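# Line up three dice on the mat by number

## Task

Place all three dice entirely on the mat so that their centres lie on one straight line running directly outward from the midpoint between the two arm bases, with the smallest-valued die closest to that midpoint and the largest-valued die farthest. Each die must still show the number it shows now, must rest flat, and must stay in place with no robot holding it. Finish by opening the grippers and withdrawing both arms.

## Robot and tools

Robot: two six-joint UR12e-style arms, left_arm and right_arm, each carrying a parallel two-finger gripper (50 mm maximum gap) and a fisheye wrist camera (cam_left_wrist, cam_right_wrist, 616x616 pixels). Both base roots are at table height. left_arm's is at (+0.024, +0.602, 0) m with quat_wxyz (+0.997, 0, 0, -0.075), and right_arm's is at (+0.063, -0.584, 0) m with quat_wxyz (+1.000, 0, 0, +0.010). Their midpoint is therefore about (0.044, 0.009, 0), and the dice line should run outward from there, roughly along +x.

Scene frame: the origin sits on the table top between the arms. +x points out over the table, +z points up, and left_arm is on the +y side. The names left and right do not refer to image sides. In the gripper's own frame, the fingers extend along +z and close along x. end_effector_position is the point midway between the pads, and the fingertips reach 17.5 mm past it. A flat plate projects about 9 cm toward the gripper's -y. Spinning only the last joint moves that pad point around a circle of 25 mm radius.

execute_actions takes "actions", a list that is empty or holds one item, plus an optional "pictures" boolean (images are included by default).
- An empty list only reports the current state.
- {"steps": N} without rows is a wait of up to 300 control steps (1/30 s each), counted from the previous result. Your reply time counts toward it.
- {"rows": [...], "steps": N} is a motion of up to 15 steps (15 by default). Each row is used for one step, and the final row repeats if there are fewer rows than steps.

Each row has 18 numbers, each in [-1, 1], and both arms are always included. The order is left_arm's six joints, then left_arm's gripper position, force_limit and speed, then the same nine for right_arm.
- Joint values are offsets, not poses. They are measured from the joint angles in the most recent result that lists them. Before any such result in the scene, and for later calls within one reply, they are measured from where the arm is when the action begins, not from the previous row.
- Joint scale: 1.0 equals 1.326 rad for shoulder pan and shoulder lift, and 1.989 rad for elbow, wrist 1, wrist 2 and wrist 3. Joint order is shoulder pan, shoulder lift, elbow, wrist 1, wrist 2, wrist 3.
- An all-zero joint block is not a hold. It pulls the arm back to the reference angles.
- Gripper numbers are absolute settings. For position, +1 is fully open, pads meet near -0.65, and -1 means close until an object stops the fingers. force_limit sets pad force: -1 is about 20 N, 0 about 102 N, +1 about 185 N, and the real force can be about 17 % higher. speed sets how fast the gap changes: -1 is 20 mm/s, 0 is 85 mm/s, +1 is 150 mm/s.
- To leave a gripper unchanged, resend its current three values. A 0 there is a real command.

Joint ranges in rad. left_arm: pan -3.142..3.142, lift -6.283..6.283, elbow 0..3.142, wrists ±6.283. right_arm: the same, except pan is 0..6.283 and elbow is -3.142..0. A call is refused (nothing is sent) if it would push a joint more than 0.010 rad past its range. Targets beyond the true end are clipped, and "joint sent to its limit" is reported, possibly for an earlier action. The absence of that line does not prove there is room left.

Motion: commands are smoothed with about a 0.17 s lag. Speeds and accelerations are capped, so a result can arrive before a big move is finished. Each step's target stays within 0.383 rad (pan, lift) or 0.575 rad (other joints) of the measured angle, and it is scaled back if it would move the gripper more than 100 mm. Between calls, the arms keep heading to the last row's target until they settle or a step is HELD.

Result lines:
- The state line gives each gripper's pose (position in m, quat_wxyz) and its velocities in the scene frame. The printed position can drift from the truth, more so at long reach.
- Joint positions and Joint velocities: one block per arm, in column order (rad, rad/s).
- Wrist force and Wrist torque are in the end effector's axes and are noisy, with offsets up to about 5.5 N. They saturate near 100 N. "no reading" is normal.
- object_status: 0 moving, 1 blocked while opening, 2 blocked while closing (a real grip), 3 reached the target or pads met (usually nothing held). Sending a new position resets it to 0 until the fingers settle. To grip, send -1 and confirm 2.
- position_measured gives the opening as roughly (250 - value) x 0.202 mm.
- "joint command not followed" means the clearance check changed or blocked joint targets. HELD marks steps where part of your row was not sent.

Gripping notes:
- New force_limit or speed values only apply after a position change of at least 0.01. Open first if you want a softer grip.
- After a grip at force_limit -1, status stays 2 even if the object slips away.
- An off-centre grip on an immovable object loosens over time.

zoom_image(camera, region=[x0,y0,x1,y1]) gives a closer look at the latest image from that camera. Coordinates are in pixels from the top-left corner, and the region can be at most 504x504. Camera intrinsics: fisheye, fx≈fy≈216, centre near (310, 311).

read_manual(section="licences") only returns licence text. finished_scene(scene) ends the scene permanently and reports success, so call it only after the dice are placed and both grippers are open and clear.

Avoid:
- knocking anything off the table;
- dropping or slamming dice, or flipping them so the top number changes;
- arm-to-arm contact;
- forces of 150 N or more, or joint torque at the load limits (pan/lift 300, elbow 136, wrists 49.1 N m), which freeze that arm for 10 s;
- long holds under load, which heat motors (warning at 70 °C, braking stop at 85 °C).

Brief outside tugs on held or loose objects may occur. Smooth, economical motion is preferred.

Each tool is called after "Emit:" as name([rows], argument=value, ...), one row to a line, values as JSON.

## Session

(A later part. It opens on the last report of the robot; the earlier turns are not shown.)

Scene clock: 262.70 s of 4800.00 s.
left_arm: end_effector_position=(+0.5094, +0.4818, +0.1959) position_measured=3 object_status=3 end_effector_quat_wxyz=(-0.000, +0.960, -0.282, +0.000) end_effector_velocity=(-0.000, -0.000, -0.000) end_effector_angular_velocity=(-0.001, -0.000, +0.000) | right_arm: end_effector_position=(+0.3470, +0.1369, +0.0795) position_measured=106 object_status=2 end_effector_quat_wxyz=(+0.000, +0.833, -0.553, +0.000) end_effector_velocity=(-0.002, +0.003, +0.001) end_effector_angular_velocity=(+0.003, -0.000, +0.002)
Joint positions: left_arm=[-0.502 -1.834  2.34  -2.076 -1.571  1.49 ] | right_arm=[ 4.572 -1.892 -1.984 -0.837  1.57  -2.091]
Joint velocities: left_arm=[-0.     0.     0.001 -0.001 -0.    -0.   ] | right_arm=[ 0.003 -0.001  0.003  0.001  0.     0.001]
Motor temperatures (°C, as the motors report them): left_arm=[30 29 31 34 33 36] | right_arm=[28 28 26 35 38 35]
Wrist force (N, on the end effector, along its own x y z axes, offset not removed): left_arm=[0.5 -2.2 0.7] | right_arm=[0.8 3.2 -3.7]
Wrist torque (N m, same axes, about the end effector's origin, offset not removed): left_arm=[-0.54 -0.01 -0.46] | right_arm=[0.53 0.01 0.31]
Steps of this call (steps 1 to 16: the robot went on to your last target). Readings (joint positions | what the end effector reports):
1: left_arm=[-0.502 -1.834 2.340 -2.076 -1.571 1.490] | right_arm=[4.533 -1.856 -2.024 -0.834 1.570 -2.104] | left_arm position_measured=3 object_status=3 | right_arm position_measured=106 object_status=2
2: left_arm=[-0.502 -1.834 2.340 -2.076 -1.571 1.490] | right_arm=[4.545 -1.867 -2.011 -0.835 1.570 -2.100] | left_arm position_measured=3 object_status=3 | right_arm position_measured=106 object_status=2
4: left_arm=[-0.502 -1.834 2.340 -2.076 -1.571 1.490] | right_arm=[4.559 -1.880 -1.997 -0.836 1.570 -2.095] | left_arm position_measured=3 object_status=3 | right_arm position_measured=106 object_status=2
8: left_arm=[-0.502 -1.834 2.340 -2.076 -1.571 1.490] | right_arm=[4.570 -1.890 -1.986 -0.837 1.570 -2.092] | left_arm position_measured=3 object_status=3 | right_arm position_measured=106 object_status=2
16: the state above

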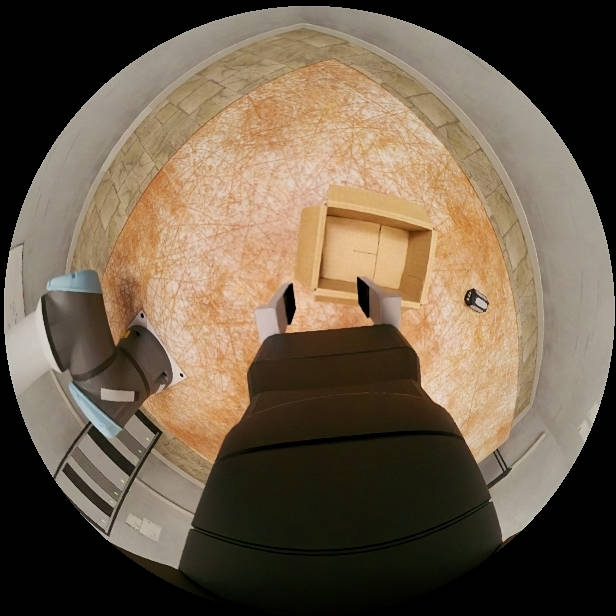

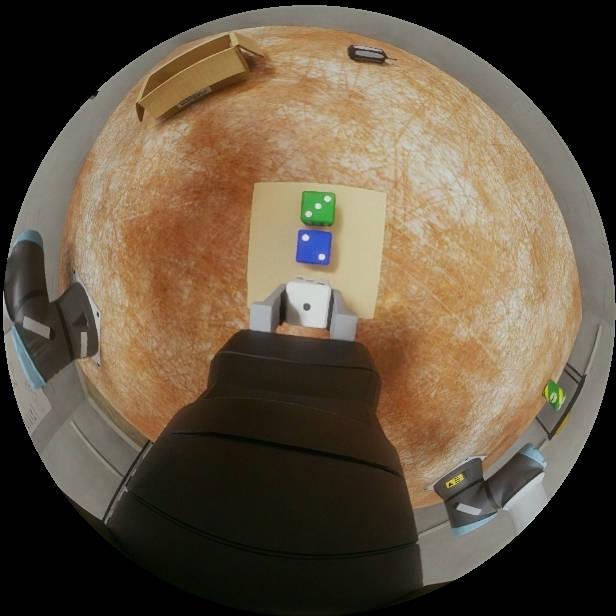

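Emit:
execute_actions([
  {"rows": [
[0,0,0,0,0,0,1,-0.3,0.3, 0,-0.0025,-0.0007,0.0024,0,0,-1,-0.3,0.3],
[0,0,0,0,0,0,1,-0.3,0.3, 0,-0.007,-0.002,0.0067,0,0,-1,-0.3,0.3],
[0,0,0,0,0,0,1,-0.3,0.3, 0,-0.0135,-0.0038,0.0128,0,0,-1,-0.3,0.3],
[0,0,0,0,0,0,1,-0.3,0.3, 0,-0.021,-0.006,0.02,0,0,-1,-0.3,0.3],
[0,0,0,0,0,0,1,-0.3,0.3, 0,-0.029,-0.0082,0.0276,0,0,-1,-0.3,0.3],
[0,0,0,0,0,0,1,-0.3,0.3, 0,-0.0365,-0.0104,0.0347,0,0,-1,-0.3,0.3],
[0,0,0,0,0,0,1,-0.3,0.3, 0,-0.043,-0.0122,0.0409,0,0,-1,-0.3,0.3],
[0,0,0,0,0,0,1,-0.3,0.3, 0,-0.0475,-0.0135,0.0451,0,0,-1,-0.3,0.3],
[0,0,0,0,0,0,1,-0.3,0.3, 0,-0.05,-0.0142,0.0475,0,0,-1,-0.3,0.3]
], "steps": 15},
], pictures=false)

Emit:
execute_actions([
  {"steps": 6},
], pictures=false)

Emit:
execute_actions([
  {"rows": [
[0,0,0,0,0,0,1,-0.3,0.3, 0,0,0,0,0,0,1,-0.3,0.3],
[0,0,0,0,0,0,1,-0.3,0.3, 0,0,0,0,0,0,1,-0.3,0.3],
[0,0,0,0,0,0,1,-0.3,0.3, 0,0,0,0,0,0,1,-0.3,0.3],
[0,0,0,0,0,0,1,-0.3,0.3, 0,0.0056,0.0016,-0.0053,0,0,1,-0.3,0.3],
[0,0,0,0,0,0,1,-0.3,0.3, 0,0.0154,0.0044,-0.0147,0,0,1,-0.3,0.3],
[0,0,0,0,0,0,1,-0.3,0.3, 0,0.028,0.008,-0.0267,0,0,1,-0.3,0.3],
[0,0,0,0,0,0,1,-0.3,0.3, 0,0.0413,0.0118,-0.0394,0,0,1,-0.3,0.3],
[0,0,0,0,0,0,1,-0.3,0.3, 0,0.0539,0.0154,-0.0514,0,0,1,-0.3,0.3],
[0,0,0,0,0,0,1,-0.3,0.3, -0.0075,0.0682,0.015,-0.0604,0,0,1,-0.3,0.3],
[0,0,0,0,0,0,1,-0.3,0.3, -0.024,0.0844,0.0096,-0.0659,0,0,1,-0.3,0.3],
[0,0,0,0,0,0,1,-0.3,0.3, -0.051,0.1006,-0.0021,-0.065,0,0,1,-0.3,0.3],
[0,0,0,0,0,0,1,-0.3,0.3, -0.0825,0.1195,-0.0158,-0.064,0,0,1,-0.3,0.3],
[0,0,0,0,0,0,1,-0.3,0.3, -0.1125,0.1375,-0.0288,-0.063,0,0,1,-0.3,0.3],
[0,0,0,0,0,0,1,-0.3,0.3, -0.1365,0.1519,-0.0392,-0.0622,0,0,1,-0.3,0.3],
[0,0,0,0,0,0,1,-0.3,0.3, -0.15,0.16,-0.045,-0.0617,0,0,1,-0.3,0.3]
], "steps": 15},
], pictures=false)

Emit:
execute_actions([
  {"steps": 15},
])

Scene clock: 280.37 s of 4800.00 s.
left_arm: end_effector_position=(+0.5093, +0.4818, +0.1959) position_measured=3 object_status=3 end_effector_quat_wxyz=(-0.000, +0.960, -0.282, +0.000) end_effector_velocity=(-0.001, +0.000, -0.001) end_effector_angular_velocity=(+0.001, +0.003, -0.001) | right_arm: end_effector_position=(+0.3470, +0.1370, +0.0292) position_measured=106 object_status=2 end_effector_quat_wxyz=(+0.000, +0.833, -0.553, +0.000) end_effector_velocity=(-0.001, -0.001, -0.025) end_effector_angular_velocity=(-0.001, +0.000, +0.002)
Joint positions: left_arm=[-0.502 -1.834  2.34  -2.076 -1.571  1.49 ] | right_arm=[ 4.572 -1.956 -2.011 -0.747  1.57  -2.091]
Joint velocities: left_arm=[-0.001  0.     0.001  0.001 -0.001  0.001] | right_arm=[ 0.001 -0.031 -0.014  0.044  0.    -0.   ]
Motor temperatures (°C, as the motors report them): left_arm=[30 29 31 34 33 36] | right_arm=[28 28 26 35 38 35]
Wrist force (N, on the end effector, along its own x y z axes, offset not removed): left_arm=[1.1 -3.0 2.9] | right_arm=[0.4 0.4 -0.9]
Wrist torque (N m, same axes, about the end effector's origin, offset not removed): left_arm=[-0.62 -0.10 -0.45] | right_arm=[0.24 -0.03 0.28]
Steps of this call (steps 1 to 15: the robot went on to your last target; steps 16 to 90: nothing new was sent; then 14.17 s passed at rest; steps 91 to 105: all 15 steps of this action). Readings (joint positions | what the end effector reports):
91: left_arm=[-0.502 -1.834 2.340 -2.076 -1.571 1.490] | right_arm=[4.573 -1.892 -1.983 -0.837 1.570 -2.091] | left_arm position_measured=3 object_status=3 | right_arm position_measured=106 object_status=2
92: left_arm=[-0.502 -1.834 2.340 -2.076 -1.571 1.490] | right_arm=[4.573 -1.893 -1.983 -0.837 1.570 -2.091] | left_arm position_measured=3 object_status=3 | right_arm position_measured=106 object_status=2
94: left_arm=[-0.502 -1.834 2.340 -2.076 -1.571 1.490] | right_arm=[4.573 -1.898 -1.986 -0.829 1.570 -2.091] | left_arm position_measured=3 object_status=3 | right_arm position_measured=106 object_status=2
98: left_arm=[-0.502 -1.834 2.340 -2.076 -1.571 1.490] | right_arm=[4.573 -1.926 -1.998 -0.789 1.570 -2.091] | left_arm position_measured=3 object_status=3 | right_arm position_measured=106 object_status=2
105: the state above

Scene clock: 280.57 s of 4800.00 s.
left_arm: end_effector_position=(+0.5093, +0.4818, +0.1959) position_measured=3 object_status=3 end_effector_quat_wxyz=(-0.000, +0.960, -0.282, +0.000) end_effector_velocity=(-0.000, -0.000, +0.000) end_effector_angular_velocity=(-0.000, +0.000, -0.000) | right_arm: end_effector_position=(+0.3470, +0.1370, +0.0274) position_measured=106 object_status=2 end_effector_quat_wxyz=(+0.000, +0.833, -0.553, +0.000) end_effector_velocity=(-0.001, +0.000, -0.002) end_effector_angular_velocity=(+0.000, -0.000, +0.000)
Joint positions: left_arm=[-0.502 -1.834  2.34  -2.076 -1.571  1.49 ] | right_arm=[ 4.572 -1.958 -2.012 -0.743  1.57  -2.091]
Joint velocities: left_arm=[-0.  0. -0.  0. -0. -0.] | right_arm=[ 0.001 -0.002 -0.001  0.004  0.     0.001]
Motor temperatures (°C, as the motors report them): left_arm=[30 29 31 34 33 36] | right_arm=[28 28 26 35 38 35]
Wrist force (N, on the end effector, along its own x y z axes, offset not removed): left_arm=[1.6 -0.6 1.4] | right_arm=[1.8 4.0 -10.3]
Wrist torque (N m, same axes, about the end effector's origin, offset not removed): left_arm=[-0.26 -0.19 -0.47] | right_arm=[0.06 0.38 0.20]
Steps of this call (steps 1 to 6: the robot went on to your last target). Readings (joint positions | what the end effector reports):
1: left_arm=[-0.502 -1.834 2.340 -2.076 -1.571 1.490] | right_arm=[4.572 -1.957 -2.011 -0.746 1.570 -2.091] | left_arm position_measured=3 object_status=3 | right_arm position_measured=106 object_status=2
2: left_arm=[-0.502 -1.834 2.340 -2.076 -1.571 1.490] | right_arm=[4.572 -1.957 -2.011 -0.745 1.570 -2.091] | left_arm position_measured=3 object_status=3 | right_arm position_measured=106 object_status=2
4: left_arm=[-0.502 -1.834 2.340 -2.076 -1.571 1.490] | right_arm=[4.572 -1.958 -2.011 -0.744 1.570 -2.091] | left_arm position_measured=3 object_status=3 | right_arm position_measured=106 object_status=2
6: the state above

Scene clock: 281.07 s of 4800.00 s.
left_arm: end_effector_position=(+0.5093, +0.4818, +0.1959) position_measured=3 object_status=3 end_effector_quat_wxyz=(-0.000, +0.960, -0.282, +0.000) end_effector_velocity=(+0.000, -0.000, +0.000) end_effector_angular_velocity=(+0.000, -0.000, -0.001) | right_arm: end_effector_position=(+0.3991, +0.0797, +0.1006) position_measured=3 object_status=3 end_effector_quat_wxyz=(-0.000, +0.810, -0.587, +0.000) end_effector_velocity=(+0.390, -0.474, +0.095) end_effector_angular_velocity=(-0.007, +0.001, -0.665)
Joint positions: left_arm=[-0.502 -1.834  2.34  -2.076 -1.571  1.49 ] | right_arm=[ 4.49  -1.824 -2.031 -0.858  1.57  -2.091]
Joint velocities: left_arm=[-0.001  0.     0.    -0.     0.     0.   ] | right_arm=[-0.666  0.464 -0.405 -0.066  0.    -0.   ]
Motor temperatures (°C, as the motors report them): left_arm=[30 29 31 34 33 36] | right_arm=[28 28 26 35 38 35]
Wrist force (N, on the end effector, along its own x y z axes, offset not removed): left_arm=[1.2 -3.6 2.0] | right_arm=[1.3 -0.9 -2.2]
Wrist torque (N m, same axes, about the end effector's origin, offset not removed): left_arm=[-0.79 -0.16 -0.44] | right_arm=[-0.11 -0.22 0.15]
Steps of this call (steps 1 to 15: all 15 steps of this action). Readings (joint positions | what the end effector reports):
1: left_arm=[-0.502 -1.834 2.340 -2.076 -1.571 1.490] | right_arm=[4.572 -1.958 -2.012 -0.743 1.570 -2.091] | left_arm position_measured=3 object_status=3 | right_arm position_measured=98 object_status=0
2: left_arm=[-0.502 -1.834 2.340 -2.076 -1.571 1.490] | right_arm=[4.572 -1.958 -2.012 -0.743 1.570 -2.091] | left_arm position_measured=3 object_status=3 | right_arm position_measured=80 object_status=0
4: left_arm=[-0.502 -1.834 2.340 -2.076 -1.571 1.490] | right_arm=[4.572 -1.958 -2.012 -0.743 1.570 -2.091] | left_arm position_measured=3 object_status=3 | right_arm position_measured=46 object_status=0
8: left_arm=[-0.502 -1.834 2.340 -2.076 -1.571 1.490] | right_arm=[4.572 -1.936 -2.002 -0.775 1.570 -2.091] | left_arm position_measured=3 object_status=3 | right_arm position_measured=3 object_status=0
15: the state above

Scene clock: 281.57 s of 4800.00 s.
left_arm: end_effector_position=(+0.5093, +0.4818, +0.1959) position_measured=3 object_status=3 end_effector_quat_wxyz=(-0.000, +0.960, -0.282, +0.000) end_effector_velocity=(-0.000, -0.000, -0.000) end_effector_angular_velocity=(+0.000, -0.000, +0.000) | right_arm: end_effector_position=(+0.4597, -0.0051, +0.1138) position_measured=3 object_status=3 end_effector_quat_wxyz=(+0.000, +0.775, -0.632, +0.000) end_effector_velocity=(+0.003, -0.005, +0.000) end_effector_angular_velocity=(-0.001, +0.000, -0.006)
Joint positions: left_arm=[-0.502 -1.834  2.34  -2.076 -1.571  1.49 ] | right_arm=[ 4.374 -1.746 -2.101 -0.866  1.57  -2.091]
Joint velocities: left_arm=[-0. -0.  0. -0.  0. -0.] | right_arm=[-0.006  0.005 -0.004 -0.001 -0.     0.   ]
Motor temperatures (°C, as the motors report them): left_arm=[30 29 31 34 33 36] | right_arm=[28 28 26 35 38 35]
Wrist force (N, on the end effector, along its own x y z axes, offset not removed): left_arm=[1.2 -2.5 1.5] | right_arm=[-1.1 -1.5 1.6]
Wrist torque (N m, same axes, about the end effector's origin, offset not removed): left_arm=[-0.58 -0.13 -0.43] | right_arm=[-0.21 0.26 0.17]
Steps of this call (steps 1 to 15: the robot went on to your last target). Readings (joint positions | what the end effector reports):
1: left_arm=[-0.502 -1.834 2.340 -2.076 -1.571 1.490] | right_arm=[4.467 -1.808 -2.044 -0.860 1.570 -2.091] | left_arm position_measured=3 object_status=3 | right_arm position_measured=3 object_status=3
2: left_arm=[-0.502 -1.834 2.340 -2.076 -1.571 1.490] | right_arm=[4.445 -1.793 -2.058 -0.861 1.570 -2.091] | left_arm position_measured=3 object_status=3 | right_arm position_measured=3 object_status=3
4: left_arm=[-0.502 -1.834 2.340 -2.076 -1.571 1.490] | right_arm=[4.409 -1.770 -2.080 -0.864 1.570 -2.091] | left_arm position_measured=3 object_status=3 | right_arm position_measured=3 object_status=3
8: left_arm=[-0.502 -1.834 2.340 -2.076 -1.571 1.490] | right_arm=[4.382 -1.751 -2.096 -0.866 1.570 -2.091] | left_arm position_measured=3 object_status=3 | right_arm position_measured=3 object_status=3
15: the state above

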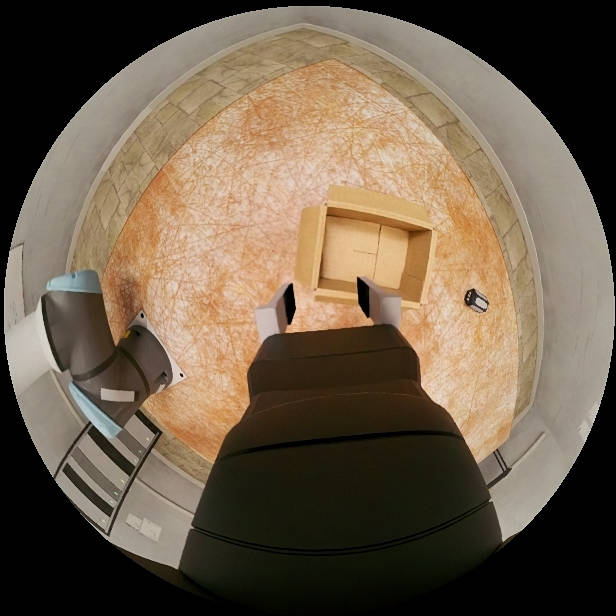

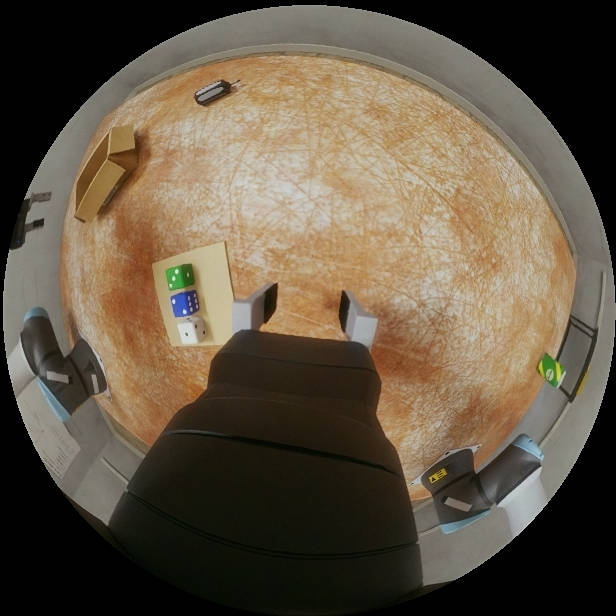

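Emit:
zoom_image(camera="cam_right_wrist", region=[130, 230, 260, 360])

Region (130, 230, 260, 360) of cam_right_wrist's 616x616 image, scaled by 3.877, with more detail than that image has.

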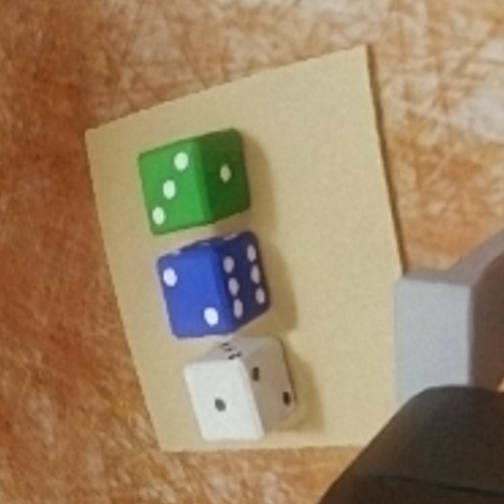

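All three dice are on the mat, in line, and in the right order.

Emit:
finished_scene(scene=2)

The scene is finished: the task was done.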